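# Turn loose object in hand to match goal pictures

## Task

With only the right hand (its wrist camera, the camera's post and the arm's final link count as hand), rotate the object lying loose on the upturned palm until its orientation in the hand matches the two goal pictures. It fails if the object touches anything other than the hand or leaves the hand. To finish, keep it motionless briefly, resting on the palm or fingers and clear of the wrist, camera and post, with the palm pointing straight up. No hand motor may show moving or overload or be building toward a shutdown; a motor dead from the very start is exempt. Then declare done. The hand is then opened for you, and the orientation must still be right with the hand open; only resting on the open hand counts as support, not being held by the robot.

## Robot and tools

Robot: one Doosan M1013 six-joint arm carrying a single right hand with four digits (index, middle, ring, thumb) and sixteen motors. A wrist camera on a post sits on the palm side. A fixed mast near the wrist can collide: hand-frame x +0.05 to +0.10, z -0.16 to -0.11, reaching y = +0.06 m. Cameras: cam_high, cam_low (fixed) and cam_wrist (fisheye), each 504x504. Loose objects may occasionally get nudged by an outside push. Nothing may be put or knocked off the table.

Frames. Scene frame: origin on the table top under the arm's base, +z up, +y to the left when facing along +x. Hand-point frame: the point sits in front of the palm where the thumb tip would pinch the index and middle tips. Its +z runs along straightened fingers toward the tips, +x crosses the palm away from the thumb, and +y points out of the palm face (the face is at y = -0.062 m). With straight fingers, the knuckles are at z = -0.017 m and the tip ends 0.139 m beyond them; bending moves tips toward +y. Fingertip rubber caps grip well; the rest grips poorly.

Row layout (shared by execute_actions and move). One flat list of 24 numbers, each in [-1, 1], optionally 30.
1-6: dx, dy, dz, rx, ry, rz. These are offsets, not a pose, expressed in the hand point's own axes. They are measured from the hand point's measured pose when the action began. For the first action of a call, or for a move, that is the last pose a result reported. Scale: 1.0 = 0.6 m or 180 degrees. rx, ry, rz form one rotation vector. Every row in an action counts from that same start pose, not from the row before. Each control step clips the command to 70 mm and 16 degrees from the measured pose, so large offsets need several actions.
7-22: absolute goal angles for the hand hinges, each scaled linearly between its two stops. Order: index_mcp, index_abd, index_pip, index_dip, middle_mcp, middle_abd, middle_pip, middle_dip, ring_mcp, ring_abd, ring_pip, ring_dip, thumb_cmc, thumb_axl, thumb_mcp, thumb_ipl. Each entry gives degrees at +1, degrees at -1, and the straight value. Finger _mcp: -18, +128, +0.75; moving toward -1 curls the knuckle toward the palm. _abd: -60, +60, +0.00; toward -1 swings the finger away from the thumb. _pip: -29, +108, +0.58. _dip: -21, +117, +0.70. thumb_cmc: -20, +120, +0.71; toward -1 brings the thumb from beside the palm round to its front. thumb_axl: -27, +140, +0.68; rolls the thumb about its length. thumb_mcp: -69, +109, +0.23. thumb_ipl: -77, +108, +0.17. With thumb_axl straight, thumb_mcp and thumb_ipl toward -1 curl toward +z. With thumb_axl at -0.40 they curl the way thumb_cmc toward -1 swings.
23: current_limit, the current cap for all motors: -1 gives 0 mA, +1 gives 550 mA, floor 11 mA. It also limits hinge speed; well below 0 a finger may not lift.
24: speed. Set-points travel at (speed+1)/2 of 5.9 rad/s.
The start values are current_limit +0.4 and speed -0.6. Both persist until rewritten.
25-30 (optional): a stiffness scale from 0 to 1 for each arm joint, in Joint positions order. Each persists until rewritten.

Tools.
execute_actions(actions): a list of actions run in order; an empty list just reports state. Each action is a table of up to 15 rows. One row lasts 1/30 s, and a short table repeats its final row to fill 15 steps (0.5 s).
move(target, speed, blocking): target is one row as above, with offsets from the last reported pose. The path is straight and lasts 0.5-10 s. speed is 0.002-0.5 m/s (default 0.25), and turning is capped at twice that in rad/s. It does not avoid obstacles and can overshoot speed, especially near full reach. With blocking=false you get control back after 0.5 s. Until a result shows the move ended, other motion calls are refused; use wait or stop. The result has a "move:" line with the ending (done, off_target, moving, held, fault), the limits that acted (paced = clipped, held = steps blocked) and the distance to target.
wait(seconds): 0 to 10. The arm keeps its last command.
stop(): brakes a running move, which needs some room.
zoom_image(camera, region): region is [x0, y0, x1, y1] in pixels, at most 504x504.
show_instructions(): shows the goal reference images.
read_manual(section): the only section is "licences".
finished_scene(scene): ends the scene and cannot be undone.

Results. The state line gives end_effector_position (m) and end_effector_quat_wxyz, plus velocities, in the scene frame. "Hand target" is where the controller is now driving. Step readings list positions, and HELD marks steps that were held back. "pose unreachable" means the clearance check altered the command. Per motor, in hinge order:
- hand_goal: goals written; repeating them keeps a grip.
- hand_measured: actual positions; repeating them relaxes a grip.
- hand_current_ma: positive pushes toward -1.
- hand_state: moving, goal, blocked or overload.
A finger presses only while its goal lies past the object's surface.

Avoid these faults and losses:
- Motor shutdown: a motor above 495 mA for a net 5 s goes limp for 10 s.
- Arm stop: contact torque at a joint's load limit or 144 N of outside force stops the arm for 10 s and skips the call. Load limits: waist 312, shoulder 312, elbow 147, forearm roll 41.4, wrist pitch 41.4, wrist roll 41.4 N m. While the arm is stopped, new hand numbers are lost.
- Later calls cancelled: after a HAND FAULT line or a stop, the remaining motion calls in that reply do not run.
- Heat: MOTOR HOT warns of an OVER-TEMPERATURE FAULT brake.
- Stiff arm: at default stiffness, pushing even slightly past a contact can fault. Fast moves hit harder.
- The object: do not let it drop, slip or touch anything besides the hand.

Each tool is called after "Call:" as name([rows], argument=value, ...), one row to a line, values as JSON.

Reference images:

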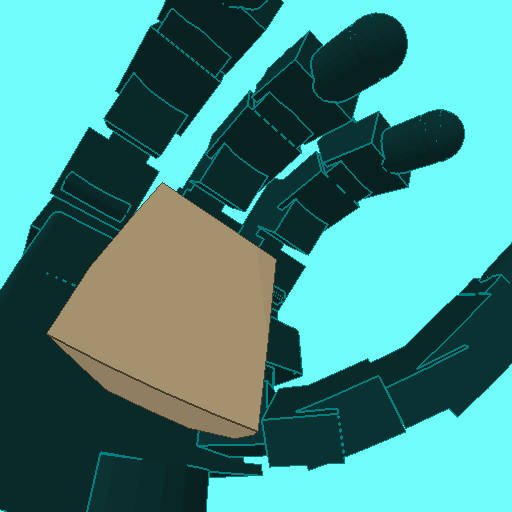

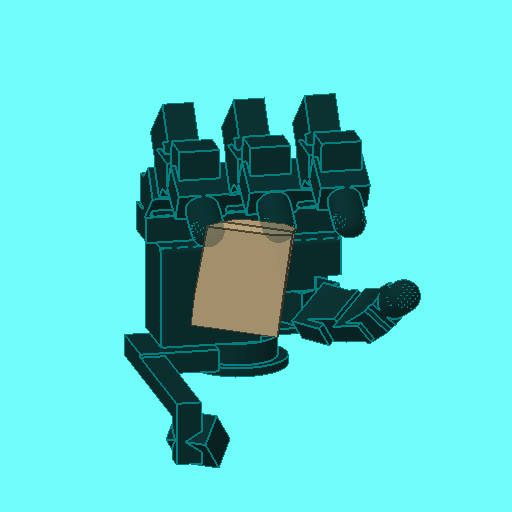

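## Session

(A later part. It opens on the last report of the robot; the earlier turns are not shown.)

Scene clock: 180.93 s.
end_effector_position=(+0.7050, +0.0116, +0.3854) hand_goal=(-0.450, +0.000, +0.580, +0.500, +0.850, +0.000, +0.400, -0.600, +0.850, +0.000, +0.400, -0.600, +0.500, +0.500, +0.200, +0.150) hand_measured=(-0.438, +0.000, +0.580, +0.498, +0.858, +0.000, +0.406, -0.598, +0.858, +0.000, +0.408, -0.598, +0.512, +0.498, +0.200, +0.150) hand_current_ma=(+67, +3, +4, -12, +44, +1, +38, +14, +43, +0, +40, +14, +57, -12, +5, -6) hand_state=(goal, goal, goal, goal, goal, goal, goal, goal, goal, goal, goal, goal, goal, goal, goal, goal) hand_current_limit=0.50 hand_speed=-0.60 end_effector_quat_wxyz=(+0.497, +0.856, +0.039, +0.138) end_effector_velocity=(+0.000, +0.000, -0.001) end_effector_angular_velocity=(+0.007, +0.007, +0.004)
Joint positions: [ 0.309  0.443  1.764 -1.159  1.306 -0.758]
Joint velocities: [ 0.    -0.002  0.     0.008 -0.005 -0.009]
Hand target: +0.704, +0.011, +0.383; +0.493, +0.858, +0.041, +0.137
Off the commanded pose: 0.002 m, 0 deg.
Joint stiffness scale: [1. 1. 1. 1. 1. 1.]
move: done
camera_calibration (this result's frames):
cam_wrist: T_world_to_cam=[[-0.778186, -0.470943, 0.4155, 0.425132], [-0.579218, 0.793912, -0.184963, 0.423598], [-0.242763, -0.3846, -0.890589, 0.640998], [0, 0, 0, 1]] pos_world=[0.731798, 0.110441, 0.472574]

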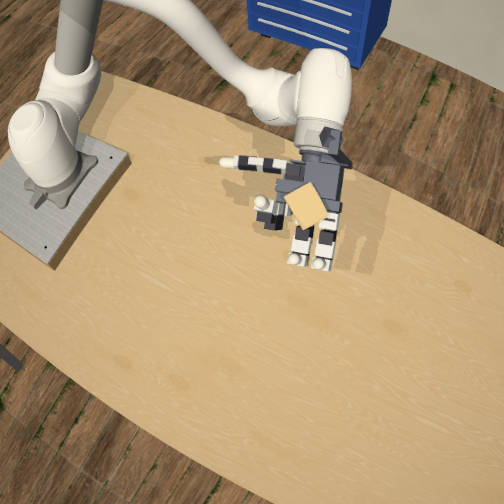

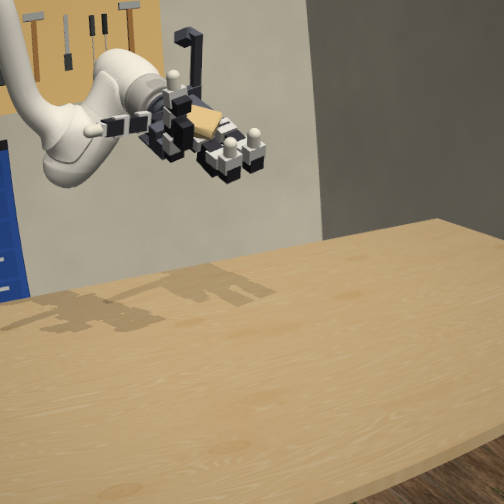

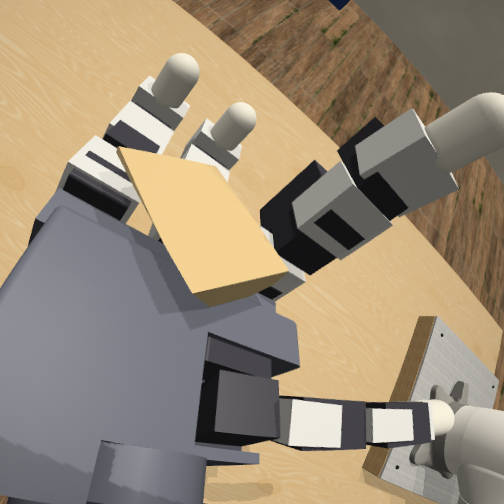

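Call:
move(target=[0,0,0,-0.12,0,-0.06,-0.45,0,0.58,0.5,0.85,0,0.4,-0.6,0.85,0,0.4,-0.6,0.5,0.5,0.2,0.15,0.5,-0.6], speed=0.1)

Call:
move(target=[0,0,0,0,0,0,-0.45,0,0.58,0.5,-0.45,0,0.58,0.5,-0.45,0,0.58,0.5,0.5,0.5,0.2,0.15,0.5,-0.85])

Call:
zoom_image(camera="cam_high", region=[180,80,400,300])

Scene clock: 193.10 s.
end_effector_position=(+0.7068, +0.0131, +0.3863) hand_goal=(-0.450, +0.000, +0.580, +0.500, +0.850, +0.000, +0.400, -0.600, +0.850, +0.000, +0.400, -0.600, +0.500, +0.500, +0.200, +0.150) hand_measured=(-0.440, +0.000, +0.580, +0.498, +0.860, +0.000, +0.406, -0.598, +0.858, +0.000, +0.408, -0.598, +0.512, +0.498, +0.200, +0.150) hand_current_ma=(+56, +3, +4, -12, +50, +1, +38, +14, +48, +0, +40, +14, +57, -12, +5, -6) hand_state=(goal, goal, goal, goal, goal, goal, goal, goal, goal, goal, goal, goal, goal, goal, goal, goal) hand_current_limit=0.50 hand_speed=-0.60 end_effector_quat_wxyz=(+0.655, +0.743, +0.093, +0.098) end_effector_velocity=(+0.000, +0.000, +0.001) end_effector_angular_velocity=(-0.009, +0.001, +0.001)
Joint positions: [ 0.309  0.55   1.823 -1.439  1.531 -0.742]
Joint velocities: [-0.     0.002  0.001 -0.007  0.005 -0.001]
Hand target: +0.705, +0.012, +0.385; +0.659, +0.741, +0.092, +0.096
Off the commanded pose: 0.002 m, 1 deg.
Joint stiffness scale: [1. 1. 1. 1. 1. 1.]
move: done
camera_calibration (this result's frames):
cam_wrist: T_world_to_cam=[[-0.72977, -0.270608, 0.627859, 0.30794], [-0.617024, 0.656222, -0.434344, 0.548481], [-0.294478, -0.704375, -0.645863, 0.588969], [0, 0, 0, 1]] pos_world=[0.73659, 0.138261, 0.425279]

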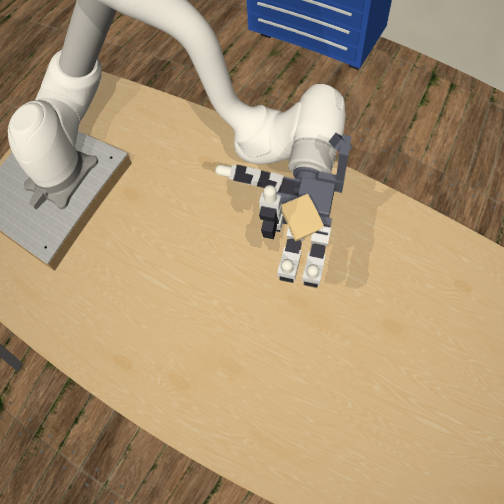

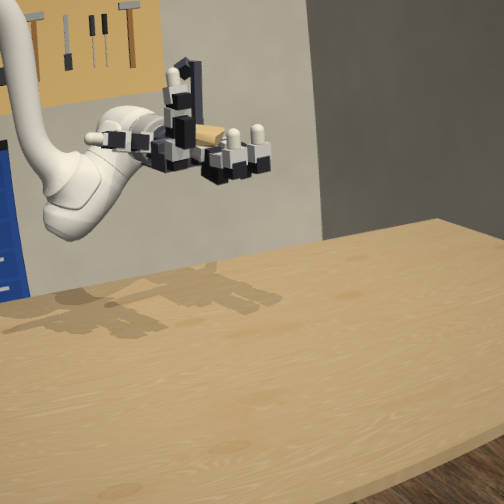

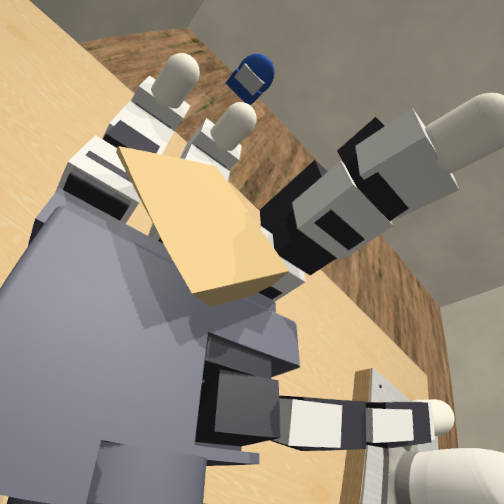

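Scene clock: 197.10 s.
end_effector_position=(+0.7068, +0.0131, +0.3863) hand_goal=(-0.450, +0.000, +0.580, +0.500, -0.450, +0.000, +0.580, +0.500, -0.450, +0.000, +0.580, +0.500, +0.500, +0.500, +0.200, +0.150) hand_measured=(-0.440, +0.000, +0.580, +0.498, -0.440, +0.000, +0.580, +0.498, -0.442, +0.000, +0.580, +0.498, +0.512, +0.498, +0.200, +0.150) hand_current_ma=(+53, +3, +4, -12, +53, +1, +0, -13, +48, +0, +0, -13, +57, -12, +5, -6) hand_state=(goal, goal, goal, goal, goal, goal, goal, goal, goal, goal, goal, goal, goal, goal, goal, goal) hand_current_limit=0.50 hand_speed=-0.85 end_effector_quat_wxyz=(+0.655, +0.743, +0.093, +0.098) end_effector_velocity=(+0.000, -0.000, +0.000) end_effector_angular_velocity=(-0.001, +0.000, -0.001)
Joint positions: [ 0.309  0.55   1.823 -1.439  1.531 -0.742]
Joint velocities: [-0.    -0.    -0.    -0.     0.001 -0.001]
Hand target: +0.707, +0.013, +0.386; +0.655, +0.743, +0.093, +0.098
Off the commanded pose: 0.000 m, 0 deg.
Joint stiffness scale: [1. 1. 1. 1. 1. 1.]
move: done
camera_calibration (this result's frames):
cam_wrist: T_world_to_cam=[[-0.729769, -0.270522, 0.627898, 0.307914], [-0.617028, 0.656154, -0.43444, 0.548529], [-0.294473, -0.704471, -0.64576, 0.588939], [0, 0, 0, 1]] pos_world=[0.73659, 0.138268, 0.425278]

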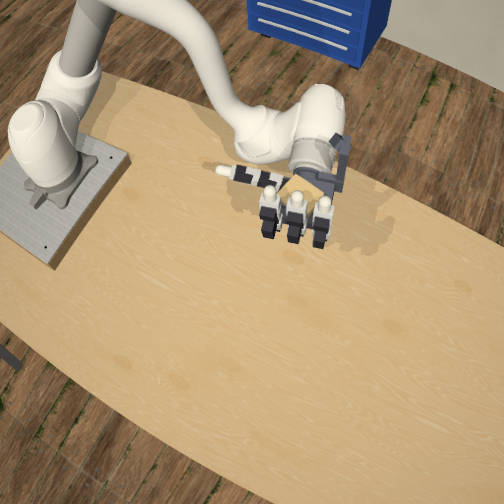

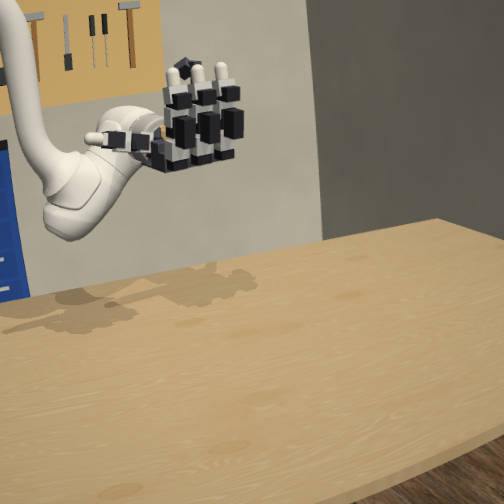

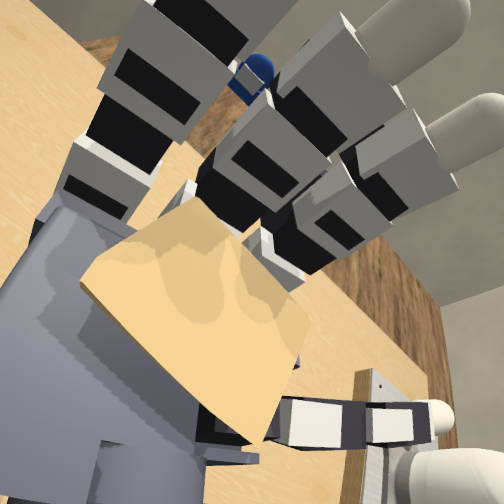

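Region (180, 80, 400, 300) of cam_high's 504x504 image, scaled by 2.291, with more detail than that image has.

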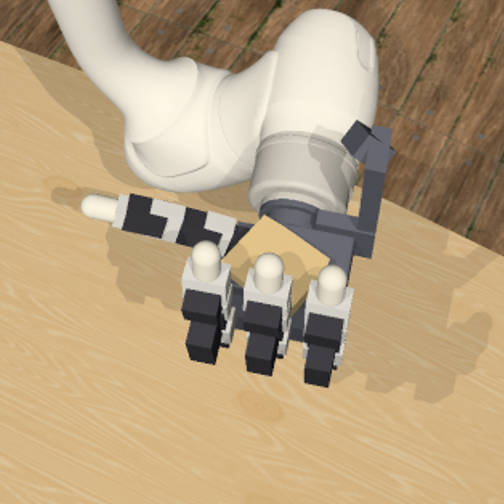

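Call:
move(target=[0,0,0,-0.02,0,0,0.75,0,0.58,0.5,0.75,0,0.58,0.5,0.75,0,0.58,0.5,0.5,0.5,0.2,0.15,0.5,-0.5])

Call:
zoom_image(camera="cam_low", region=[130,90,270,190])

Call:
zoom_image(camera="cam_high", region=[240,140,360,260])

Scene clock: 214.60 s.
end_effector_position=(+0.7085, +0.0144, +0.3873) hand_goal=(+0.750, +0.000, +0.580, +0.500, +0.750, +0.000, +0.580, +0.500, +0.750, +0.000, +0.580, +0.500, +0.500, +0.500, +0.200, +0.150) hand_measured=(+0.760, +0.000, +0.582, +0.498, +0.760, +0.000, +0.580, +0.498, +0.760, +0.000, +0.582, +0.498, +0.512, +0.498, +0.200, +0.150) hand_current_ma=(+58, +3, +6, -10, +54, +1, +5, -10, +53, +0, +5, -10, +57, -12, +5, -6) hand_state=(goal, goal, goal, goal, goal, goal, goal, goal, goal, goal, goal, goal, goal, goal, goal, goal) hand_current_limit=0.50 hand_speed=-0.50 end_effector_quat_wxyz=(+0.675, +0.725, +0.090, +0.103) end_effector_velocity=(+0.000, +0.000, -0.000) end_effector_angular_velocity=(-0.000, +0.001, +0.000)
Joint positions: [ 0.306  0.567  1.825 -1.482  1.565 -0.72 ]
Joint velocities: [-0.     0.    -0.    -0.    -0.    -0.001]
Hand target: +0.707, +0.013, +0.386; +0.678, +0.722, +0.090, +0.101
Off the commanded pose: 0.002 m, 1 deg.
Joint stiffness scale: [1. 1. 1. 1. 1. 1.]
move: done
camera_calibration (this result's frames):
cam_wrist: T_world_to_cam=[[-0.740394, -0.239315, 0.628128, 0.315925], [-0.610228, 0.631143, -0.478831, 0.56187], [-0.281847, -0.737826, -0.613331, 0.570024], [0, 0, 0, 1]] pos_world=[0.737438, 0.141563, 0.420213]

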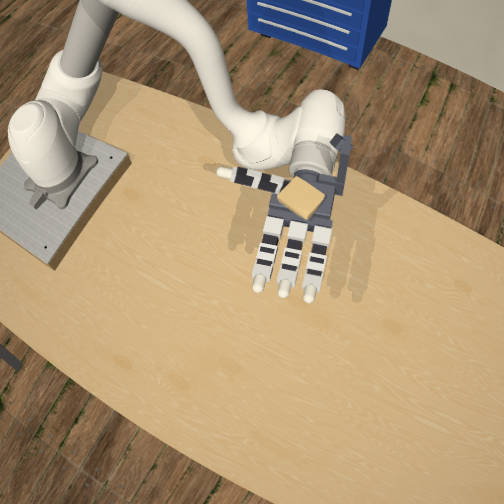

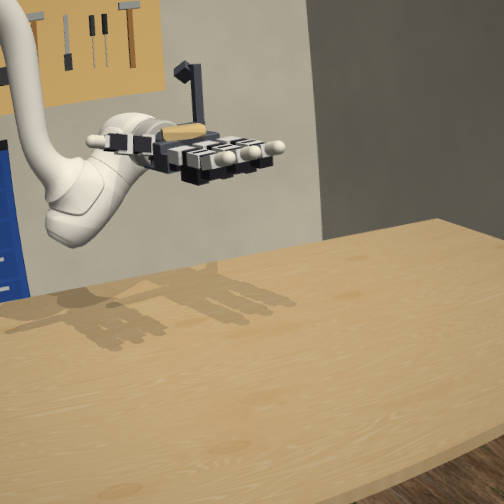

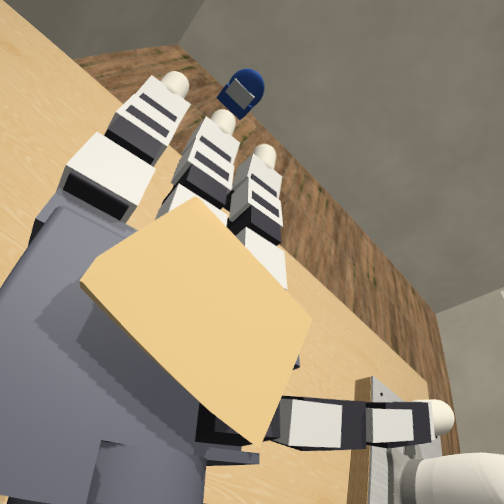

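Region (130, 90, 270, 190) of cam_low's 504x504 image, scaled by 3.600, with more detail than that image has; it fills the top 360 rows of this view, and the rest is white.

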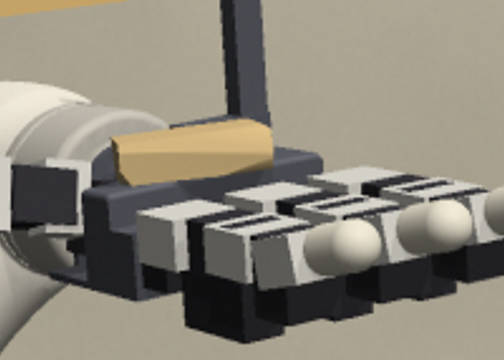

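Region (240, 140, 360, 260) of cam_high's 504x504 image, scaled by 4.200, with more detail than that image has.

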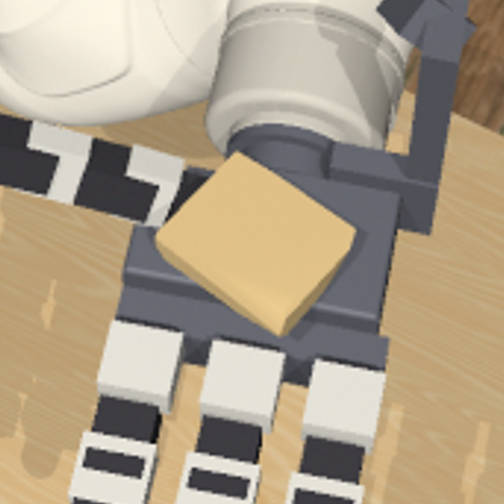

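Call:
move(target=[0,0,0,0,0,0,-0.5,0,0.58,0.5,0.8,0,0.45,-0.6,0.8,0,0.45,-0.6,0.5,0.5,0.2,0.15,0.5,-0.5])

Call:
move(target=[0,0,0,0.11,0,0.03,-0.5,0,0.58,0.5,0.8,0,0.45,-0.6,0.8,0,0.45,-0.6,0.5,0.5,0.2,0.15,0.5,-0.5], speed=0.12)

Call:
zoom_image(camera="cam_high", region=[180,80,400,300])

Scene clock: 223.07 s.
end_effector_position=(+0.7085, +0.0144, +0.3873) hand_goal=(-0.500, +0.000, +0.580, +0.500, +0.800, +0.000, +0.450, -0.600, +0.800, +0.000, +0.450, -0.600, +0.500, +0.500, +0.200, +0.150) hand_measured=(-0.494, +0.000, +0.582, +0.498, +0.810, +0.000, +0.458, -0.598, +0.808, +0.000, +0.458, -0.598, +0.512, +0.498, +0.200, +0.150) hand_current_ma=(+31, +3, +6, -10, +50, +1, +41, +14, +50, +0, +43, +14, +57, -12, +5, -6) hand_state=(goal, goal, goal, goal, goal, goal, goal, goal, goal, goal, goal, goal, goal, goal, goal, goal) hand_current_limit=0.50 hand_speed=-0.50 end_effector_quat_wxyz=(+0.675, +0.725, +0.090, +0.103) end_effector_velocity=(+0.000, +0.000, +0.001) end_effector_angular_velocity=(-0.000, -0.000, -0.000)
Joint positions: [ 0.306  0.567  1.825 -1.482  1.565 -0.72 ]
Joint velocities: [ 0.    -0.    -0.     0.     0.001 -0.001]
Hand target: +0.709, +0.014, +0.387; +0.675, +0.725, +0.090, +0.103
Off the commanded pose: 0.000 m, 0 deg.
Joint stiffness scale: [1. 1. 1. 1. 1. 1.]
move: done
camera_calibration (this result's frames):
cam_wrist: T_world_to_cam=[[-0.740398, -0.239308, 0.628126, 0.315927], [-0.610226, 0.631138, -0.478842, 0.561873], [-0.281843, -0.737832, -0.613325, 0.570021], [0, 0, 0, 1]] pos_world=[0.737437, 0.141564, 0.420215]

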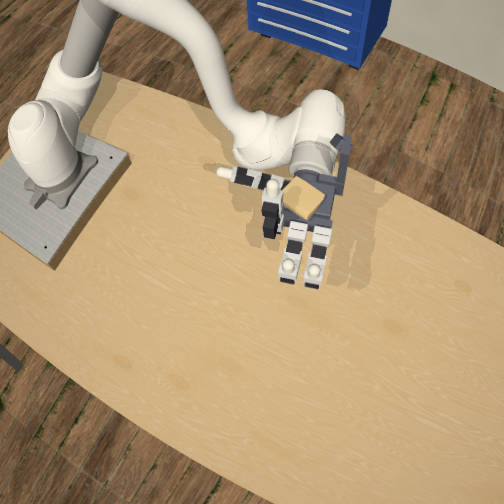

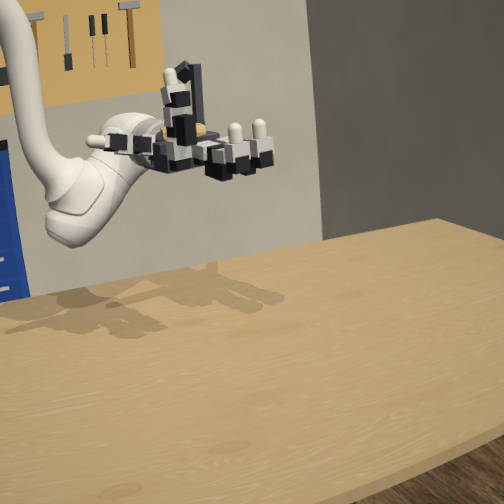

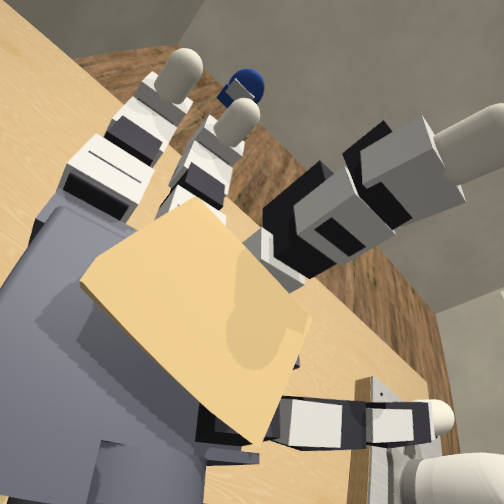

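Scene clock: 224.90 s.
end_effector_position=(+0.7065, +0.0136, +0.3862) hand_goal=(-0.500, +0.000, +0.580, +0.500, +0.800, +0.000, +0.450, -0.600, +0.800, +0.000, +0.450, -0.600, +0.500, +0.500, +0.200, +0.150) hand_measured=(-0.494, +0.000, +0.582, +0.498, +0.810, +0.000, +0.456, -0.598, +0.808, +0.000, +0.458, -0.598, +0.512, +0.498, +0.200, +0.150) hand_current_ma=(+31, +3, +6, -10, +54, +1, +37, +14, +51, +0, +40, +14, +57, -12, +5, -6) hand_state=(goal, goal, goal, goal, goal, goal, goal, goal, goal, goal, goal, goal, goal, goal, goal, goal) hand_current_limit=0.50 hand_speed=-0.50 end_effector_quat_wxyz=(+0.539, +0.831, +0.072, +0.115) end_effector_velocity=(+0.000, +0.000, -0.001) end_effector_angular_velocity=(+0.011, +0.004, +0.000)
Joint positions: [ 0.316  0.467  1.781 -1.223  1.36  -0.796]
Joint velocities: [ 0.    -0.002 -0.001  0.01  -0.006 -0.005]
Hand target: +0.708, +0.014, +0.387; +0.535, +0.834, +0.073, +0.117
Off the commanded pose: 0.002 m, 1 deg.
Joint stiffness scale: [1. 1. 1. 1. 1. 1.]
move: done
camera_calibration (this result's frames):
cam_wrist: T_world_to_cam=[[-0.738088, -0.439301, 0.512095, 0.360829], [-0.611116, 0.756943, -0.231464, 0.464091], [-0.285944, -0.48379, -0.827154, 0.650216], [0, 0, 0, 1]] pos_world=[0.735862, 0.12179, 0.46047]

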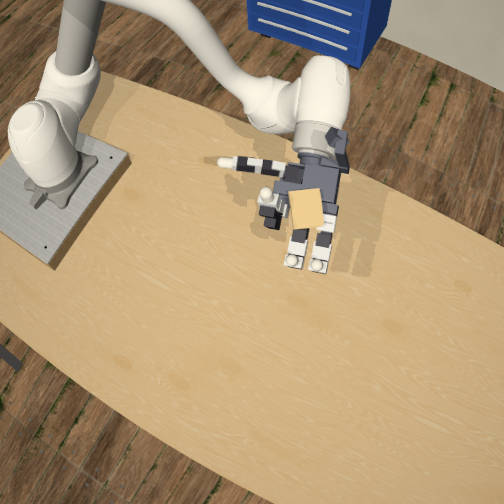

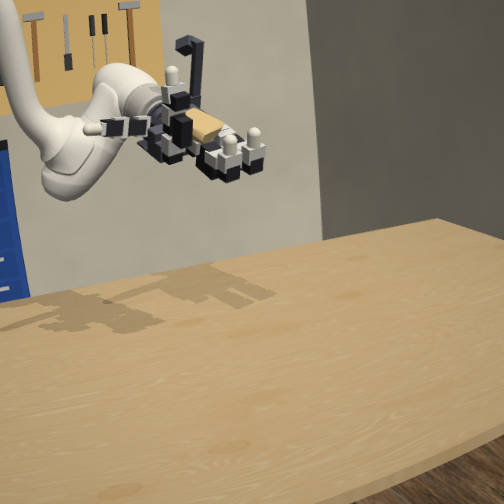

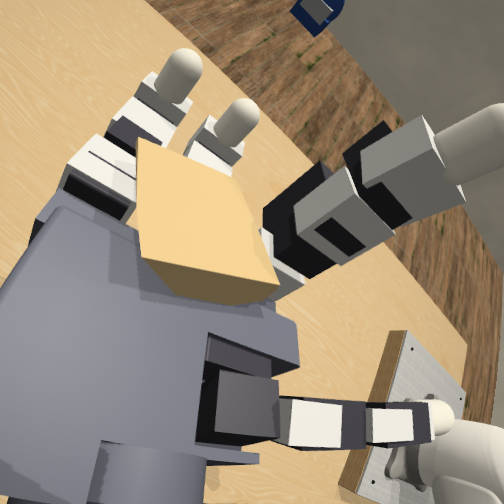

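Region (180, 80, 400, 300) of cam_high's 504x504 image, scaled by 2.291, with more detail than that image has.

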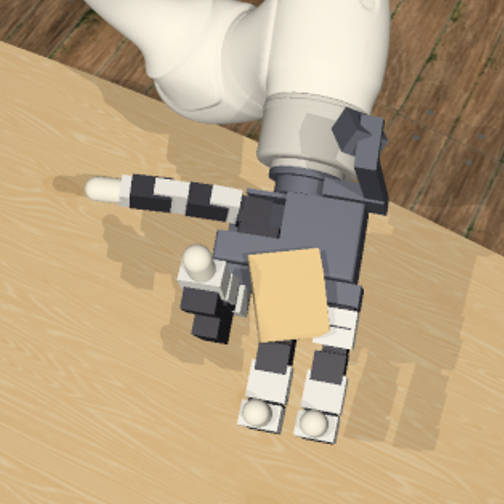

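Call:
move(target=[0,0,0,-0.11,0,-0.03,-0.5,0,0.58,0.5,0.8,0,0.45,-0.6,0.8,0,0.45,-0.6,0.5,0.5,0.2,0.15,0.5,-0.5], speed=0.1)

Call:
move(target=[0,0,0,0,0,0,-0.5,0,0.58,0.5,-0.3,0,0.58,0.5,0.3,0,0.58,0.5,0.5,0.5,0.2,0.15,0.5,-0.85])

Call:
move(target=[0,0,0,0,0,0,0.7,0,0.58,0.5,0.7,0,0.58,0.5,0.7,0,0.58,0.5,0.5,0.5,0.2,0.15,0.5,-0.5])

Call:
zoom_image(camera="cam_high", region=[180,80,400,300])

Scene clock: 235.20 s.
end_effector_position=(+0.7083, +0.0149, +0.3871) hand_goal=(-0.500, +0.000, +0.580, +0.500, +0.800, +0.000, +0.450, -0.600, +0.800, +0.000, +0.450, -0.600, +0.500, +0.500, +0.200, +0.150) hand_measured=(-0.494, +0.000, +0.582, +0.498, +0.810, +0.000, +0.456, -0.598, +0.810, +0.000, +0.458, -0.598, +0.512, +0.498, +0.200, +0.150) hand_current_ma=(+31, +3, +6, -10, +57, +1, +37, +14, +52, +0, +39, +14, +57, -12, +5, -6) hand_state=(goal, goal, goal, goal, goal, goal, goal, goal, goal, goal, goal, goal, goal, goal, goal, goal) hand_current_limit=0.50 hand_speed=-0.50 end_effector_quat_wxyz=(+0.675, +0.725, +0.091, +0.102) end_effector_velocity=(+0.001, +0.000, +0.001) end_effector_angular_velocity=(-0.009, -0.002, +0.000)
Joint positions: [ 0.307  0.568  1.825 -1.481  1.565 -0.721]
Joint velocities: [-0.001  0.003 -0.    -0.007  0.006  0.002]
Hand target: +0.707, +0.014, +0.386; +0.678, +0.722, +0.090, +0.100
Off the commanded pose: 0.002 m, 1 deg.
Joint stiffness scale: [1. 1. 1. 1. 1. 1.]
move: done
camera_calibration (this result's frames):
cam_wrist: T_world_to_cam=[[-0.739338, -0.239079, 0.629461, 0.314728], [-0.610981, 0.631097, -0.477931, 0.561542], [-0.282987, -0.737941, -0.612667, 0.570766], [0, 0, 0, 1]] pos_world=[0.737301, 0.142049, 0.419959]

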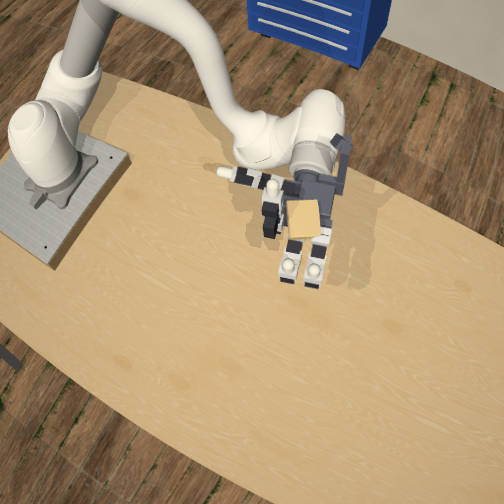

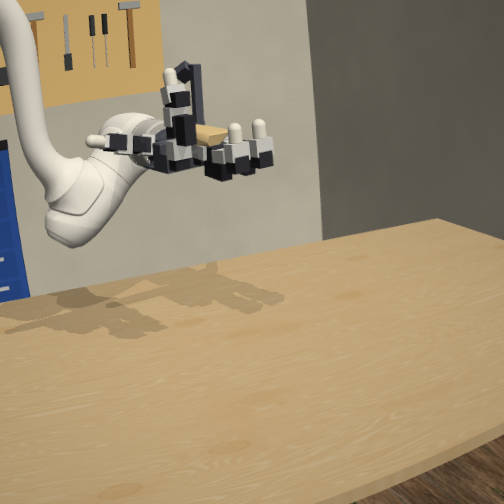

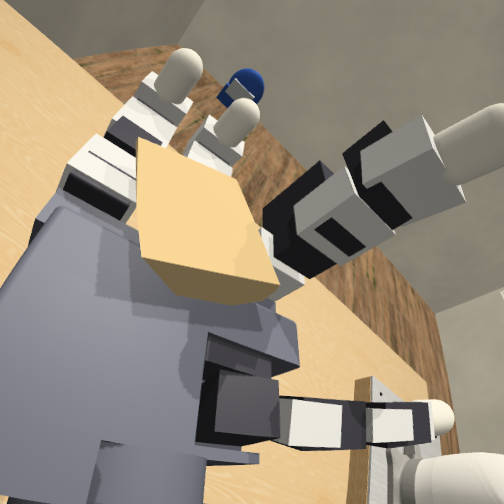

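Scene clock: 238.60 s.
end_effector_position=(+0.7083, +0.0149, +0.3871) hand_goal=(-0.500, +0.000, +0.580, +0.500, -0.300, +0.000, +0.580, +0.500, +0.300, +0.000, +0.580, +0.500, +0.500, +0.500, +0.200, +0.150) hand_measured=(-0.494, +0.000, +0.582, +0.498, -0.288, +0.000, +0.580, +0.498, +0.324, +0.000, +0.580, +0.498, +0.512, +0.498, +0.200, +0.150) hand_current_ma=(+31, +3, +6, -10, +68, +1, +0, -14, +132, +0, +1, -12, +57, -12, +5, -6) hand_state=(goal, goal, goal, goal, goal, goal, goal, goal, blocked, goal, goal, goal, goal, goal, goal, goal) hand_current_limit=0.50 hand_speed=-0.85 end_effector_quat_wxyz=(+0.675, +0.725, +0.091, +0.102) end_effector_velocity=(+0.000, -0.000, -0.000) end_effector_angular_velocity=(+0.001, +0.001, +0.001)
Joint positions: [ 0.307  0.568  1.825 -1.481  1.565 -0.721]
Joint velocities: [-0.    -0.     0.    -0.    -0.001 -0.001]
Hand target: +0.708, +0.015, +0.387; +0.675, +0.725, +0.091, +0.102
Off the commanded pose: 0.000 m, 0 deg.
Joint stiffness scale: [1. 1. 1. 1. 1. 1.]
move: done
camera_calibration (this result's frames):
cam_wrist: T_world_to_cam=[[-0.739358, -0.238987, 0.629471, 0.314726], [-0.610965, 0.631027, -0.478044, 0.561583], [-0.282967, -0.738031, -0.612568, 0.570726], [0, 0, 0, 1]] pos_world=[0.7373, 0.142055, 0.419959]

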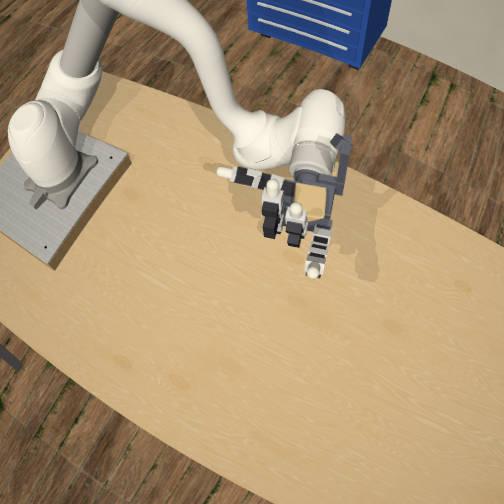

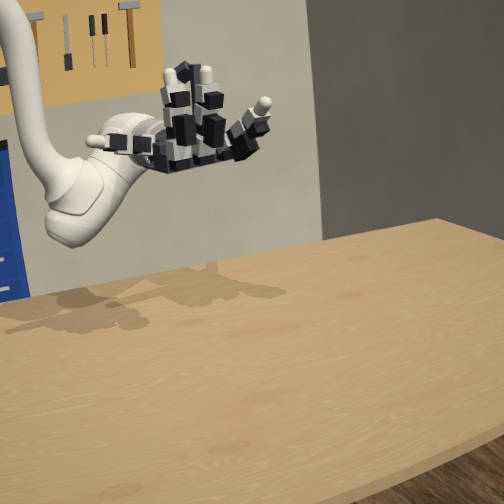

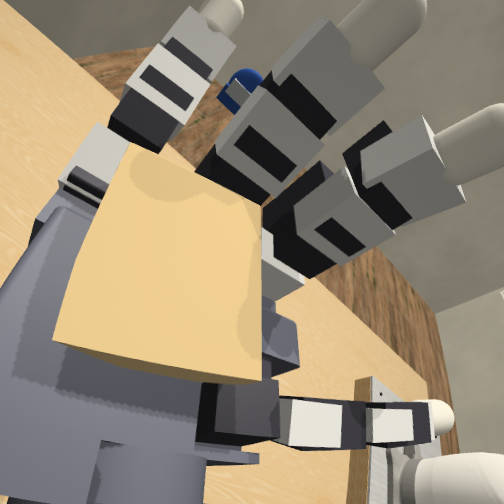

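Scene clock: 239.90 s.
end_effector_position=(+0.7083, +0.0149, +0.3871) hand_goal=(+0.700, +0.000, +0.580, +0.500, +0.700, +0.000, +0.580, +0.500, +0.700, +0.000, +0.580, +0.500, +0.500, +0.500, +0.200, +0.150) hand_measured=(+0.710, +0.000, +0.582, +0.498, +0.710, +0.000, +0.580, +0.498, +0.710, +0.000, +0.582, +0.498, +0.512, +0.498, +0.200, +0.150) hand_current_ma=(+58, +3, +7, -10, +54, +1, +5, -10, +53, +0, +5, -10, +57, -12, +5, -6) hand_state=(goal, goal, goal, goal, goal, goal, goal, goal, goal, goal, goal, goal, goal, goal, goal, goal) hand_current_limit=0.50 hand_speed=-0.50 end_effector_quat_wxyz=(+0.675, +0.725, +0.091, +0.102) end_effector_velocity=(+0.000, -0.000, -0.000) end_effector_angular_velocity=(+0.000, +0.001, +0.000)
Joint positions: [ 0.307  0.568  1.825 -1.481  1.565 -0.721]
Joint velocities: [-0.     0.    -0.     0.    -0.001 -0.001]
Hand target: +0.708, +0.015, +0.387; +0.675, +0.725, +0.091, +0.102
Off the commanded pose: 0.000 m, 0 deg.
Joint stiffness scale: [1. 1. 1. 1. 1. 1.]
move: done
camera_calibration (this result's frames):
cam_wrist: T_world_to_cam=[[-0.739359, -0.238987, 0.629471, 0.314726], [-0.610965, 0.631027, -0.478044, 0.561583], [-0.282967, -0.738031, -0.612568, 0.570726], [0, 0, 0, 1]] pos_world=[0.7373, 0.142055, 0.419959]

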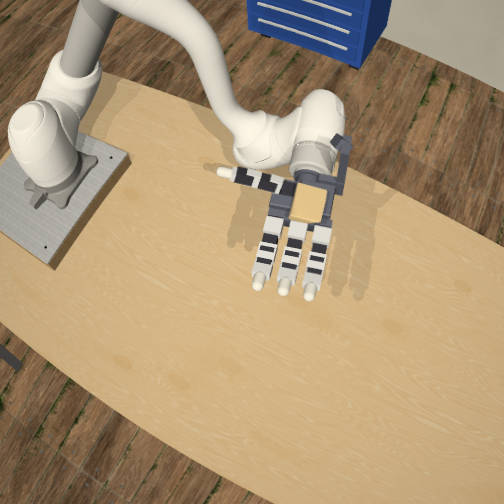

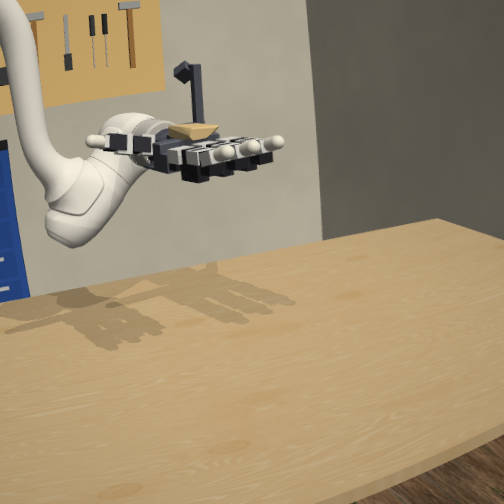

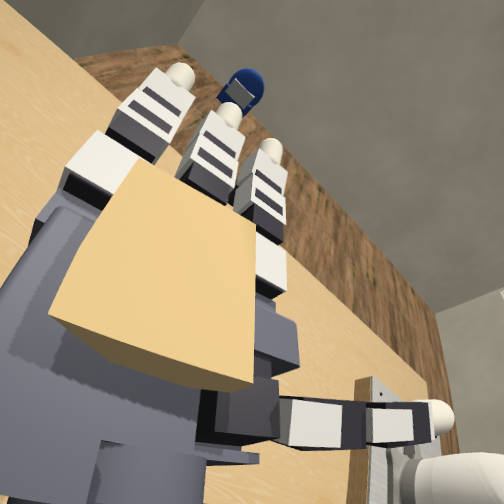

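Region (180, 80, 400, 300) of cam_high's 504x504 image, scaled by 2.291, with more detail than that image has.

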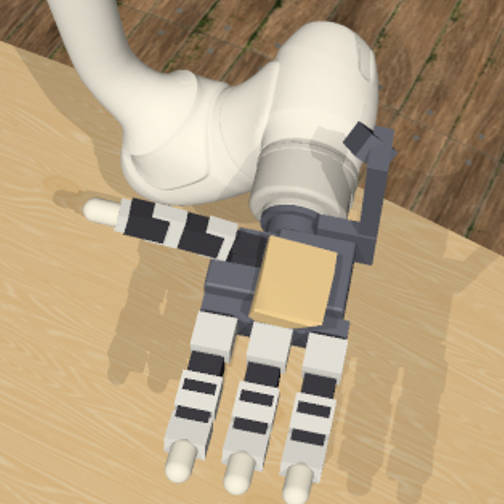

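Call:
move(target=[0,0,0,-0.025,0,0,0.7,0,0.58,0.5,-0.6,0,0.58,0.5,0.7,0,0.58,0.5,0.5,0.5,0.2,0.15,0.5,-0.7])

Call:
move(target=[0,0,0,0,0,0,0.7,0,0.58,0.5,0.7,0,0.58,0.5,0.7,0,0.58,0.5,0.5,0.5,0.2,0.15,0.5,-0.5])

Call:
zoom_image(camera="cam_high", region=[180,80,400,300])

Scene clock: 251.20 s.
end_effector_position=(+0.7100, +0.0161, +0.3881) hand_goal=(+0.700, +0.000, +0.580, +0.500, -0.600, +0.000, +0.580, +0.500, +0.700, +0.000, +0.580, +0.500, +0.500, +0.500, +0.200, +0.150) hand_measured=(+0.712, +0.000, +0.582, +0.498, -0.598, +0.000, +0.580, +0.498, +0.710, +0.000, +0.582, +0.498, +0.512, +0.498, +0.200, +0.150) hand_current_ma=(+60, +3, +7, -10, +13, +1, +5, -10, +56, +0, +5, -10, +57, -12, +5, -6) hand_state=(goal, goal, goal, goal, goal, goal, goal, goal, goal, goal, goal, goal, goal, goal, goal, goal) hand_current_limit=0.50 hand_speed=-0.70 end_effector_quat_wxyz=(+0.700, +0.701, +0.087, +0.107) end_effector_velocity=(-0.000, -0.000, -0.000) end_effector_angular_velocity=(+0.000, -0.001, +0.000)
Joint positions: [ 0.3    0.59   1.827 -1.534  1.611 -0.695]
Joint velocities: [ 0.    -0.     0.    -0.     0.     0.001]
Hand target: +0.708, +0.015, +0.387; +0.703, +0.698, +0.087, +0.106
Off the commanded pose: 0.002 m, 1 deg.
Joint stiffness scale: [1. 1. 1. 1. 1. 1.]
move: done
camera_calibration (this result's frames):
cam_wrist: T_world_to_cam=[[-0.75291, -0.197569, 0.627768, 0.325258], [-0.600565, 0.596376, -0.532595, 0.576689], [-0.269162, -0.778011, -0.567671, 0.546154], [0, 0, 0, 1]] pos_world=[0.738233, 0.145251, 0.41299]

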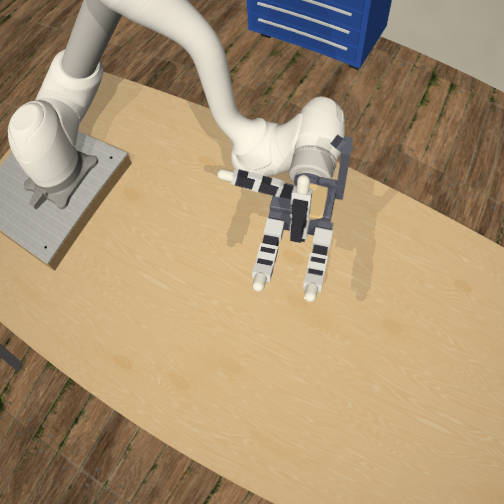

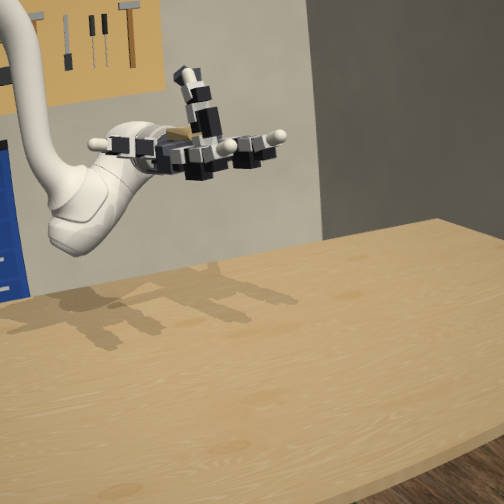

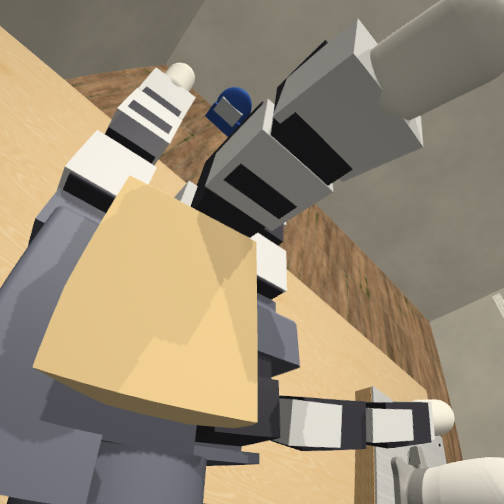

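Scene clock: 252.60 s.
end_effector_position=(+0.7100, +0.0161, +0.3881) hand_goal=(+0.700, +0.000, +0.580, +0.500, +0.700, +0.000, +0.580, +0.500, +0.700, +0.000, +0.580, +0.500, +0.500, +0.500, +0.200, +0.150) hand_measured=(+0.712, +0.000, +0.582, +0.498, +0.710, +0.000, +0.582, +0.498, +0.710, +0.000, +0.582, +0.498, +0.512, +0.498, +0.200, +0.150) hand_current_ma=(+60, +3, +7, -10, +54, +1, +6, -10, +56, +0, +5, -10, +57, -12, +5, -6) hand_state=(goal, goal, goal, goal, goal, goal, goal, goal, goal, goal, goal, goal, goal, goal, goal, goal) hand_current_limit=0.50 hand_speed=-0.50 end_effector_quat_wxyz=(+0.700, +0.701, +0.087, +0.107) end_effector_velocity=(-0.000, -0.000, +0.000) end_effector_angular_velocity=(+0.000, -0.001, -0.001)
Joint positions: [ 0.3    0.59   1.827 -1.534  1.611 -0.695]
Joint velocities: [-0. -0. -0.  0.  0.  0.]
Hand target: +0.710, +0.016, +0.388; +0.700, +0.701, +0.087, +0.107
Off the commanded pose: 0.000 m, 0 deg.
Joint stiffness scale: [1. 1. 1. 1. 1. 1.]
move: done
camera_calibration (this result's frames):
cam_wrist: T_world_to_cam=[[-0.75291, -0.197569, 0.627768, 0.325258], [-0.600565, 0.596376, -0.532595, 0.576689], [-0.269162, -0.778012, -0.567671, 0.546154], [0, 0, 0, 1]] pos_world=[0.738233, 0.145252, 0.41299]

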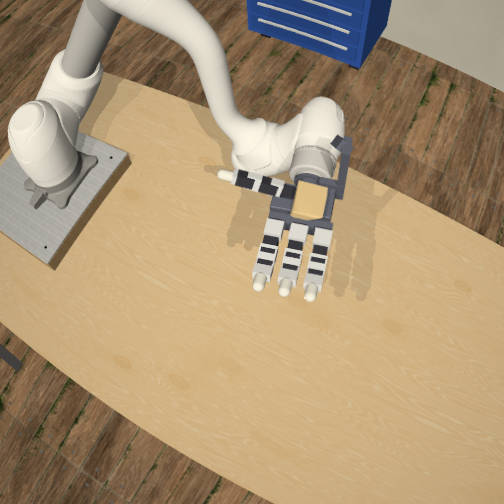

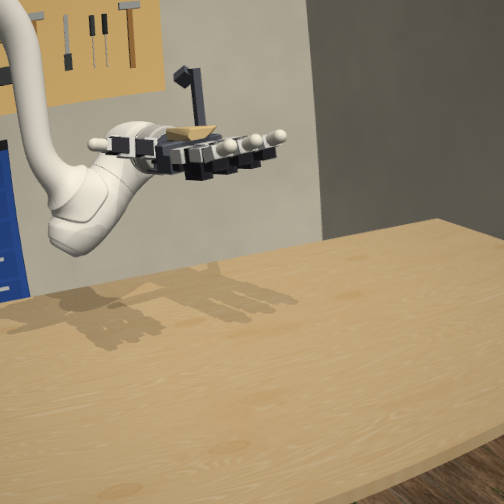

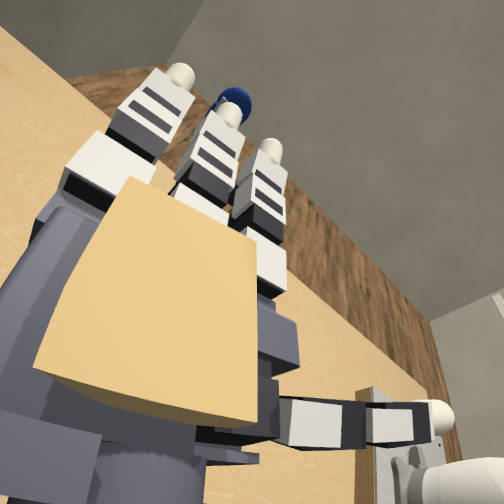

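Region (180, 80, 400, 300) of cam_high's 504x504 image, scaled by 2.291, with more detail than that image has.

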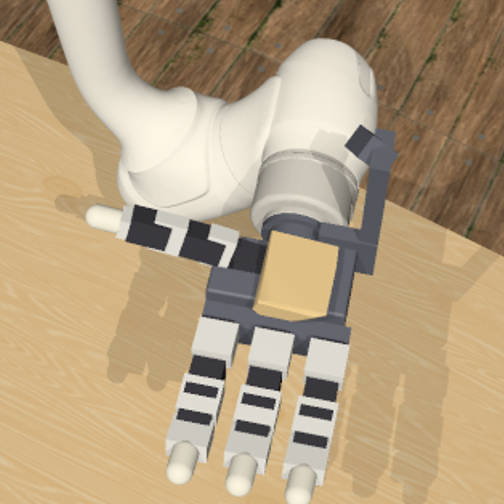

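Call:
move(target=[0,0,0,0,0,-0.008,0.7,0,0.58,0.5,0.7,0,0.58,0.5,0.7,0,0.58,0.5,-0.55,0.5,0.2,0.15,0.5,-0.75])

Call:
zoom_image(camera="cam_high", region=[180,80,400,300])

Scene clock: 259.47 s.
end_effector_position=(+0.7114, +0.0165, +0.3884) hand_goal=(+0.700, +0.000, +0.580, +0.500, +0.700, +0.000, +0.580, +0.500, +0.700, +0.000, +0.580, +0.500, -0.550, +0.500, +0.200, +0.150) hand_measured=(+0.712, +0.000, +0.582, +0.498, +0.710, +0.000, +0.582, +0.498, +0.710, +0.000, +0.582, +0.498, -0.546, +0.498, +0.200, +0.150) hand_current_ma=(+60, +3, +7, -10, +54, +1, +6, -10, +56, +0, +5, -10, +24, -12, +5, -6) hand_state=(goal, goal, goal, goal, goal, goal, goal, goal, goal, goal, goal, goal, goal, goal, goal, goal) hand_current_limit=0.50 hand_speed=-0.75 end_effector_quat_wxyz=(+0.701, +0.700, +0.094, +0.101) end_effector_velocity=(-0.000, +0.000, +0.000) end_effector_angular_velocity=(-0.001, +0.001, -0.000)
Joint positions: [ 0.3    0.59   1.828 -1.534  1.611 -0.713]
Joint velocities: [ 0.    -0.     0.    -0.     0.001 -0.002]
Hand target: +0.710, +0.016, +0.388; +0.701, +0.700, +0.096, +0.099
Off the commanded pose: 0.001 m, 0 deg.
Joint stiffness scale: [1. 1. 1. 1. 1. 1.]
move: done
camera_calibration (this result's frames):
cam_wrist: T_world_to_cam=[[-0.741155, -0.19418, 0.642638, 0.311989], [-0.610326, 0.593616, -0.524522, 0.581297], [-0.279629, -0.78097, -0.558474, 0.550911], [0, 0, 0, 1]] pos_world=[0.740063, 0.145761, 0.412076]

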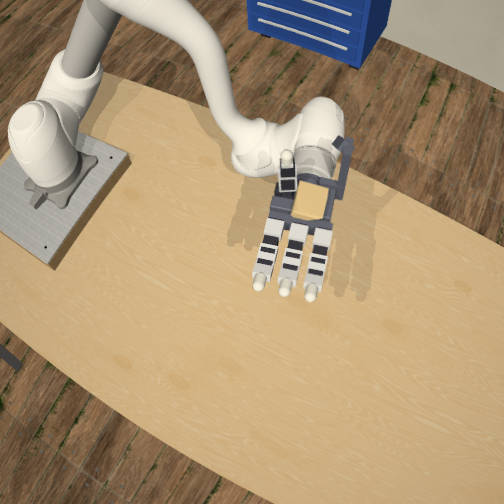

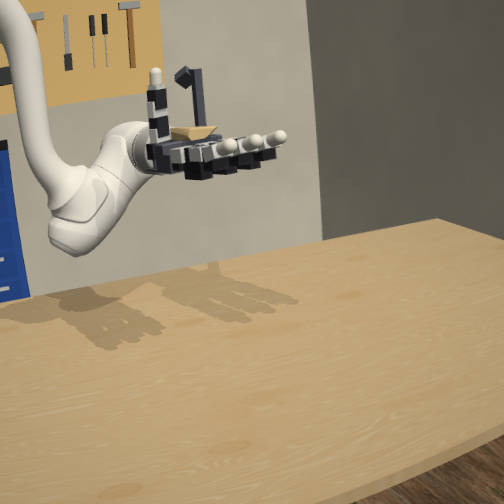

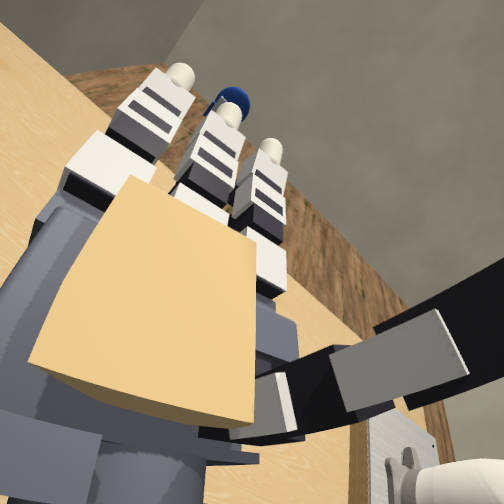

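Region (180, 80, 400, 300) of cam_high's 504x504 image, scaled by 2.291, with more detail than that image has.

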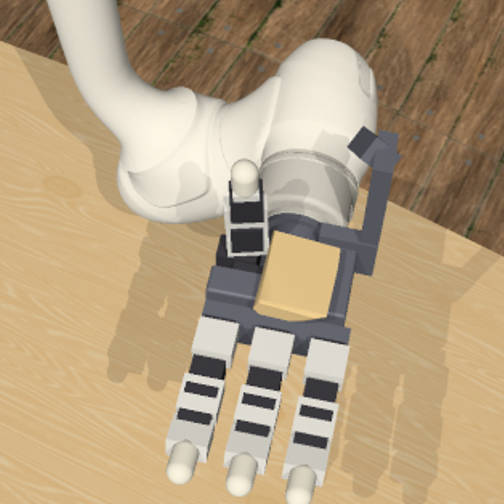

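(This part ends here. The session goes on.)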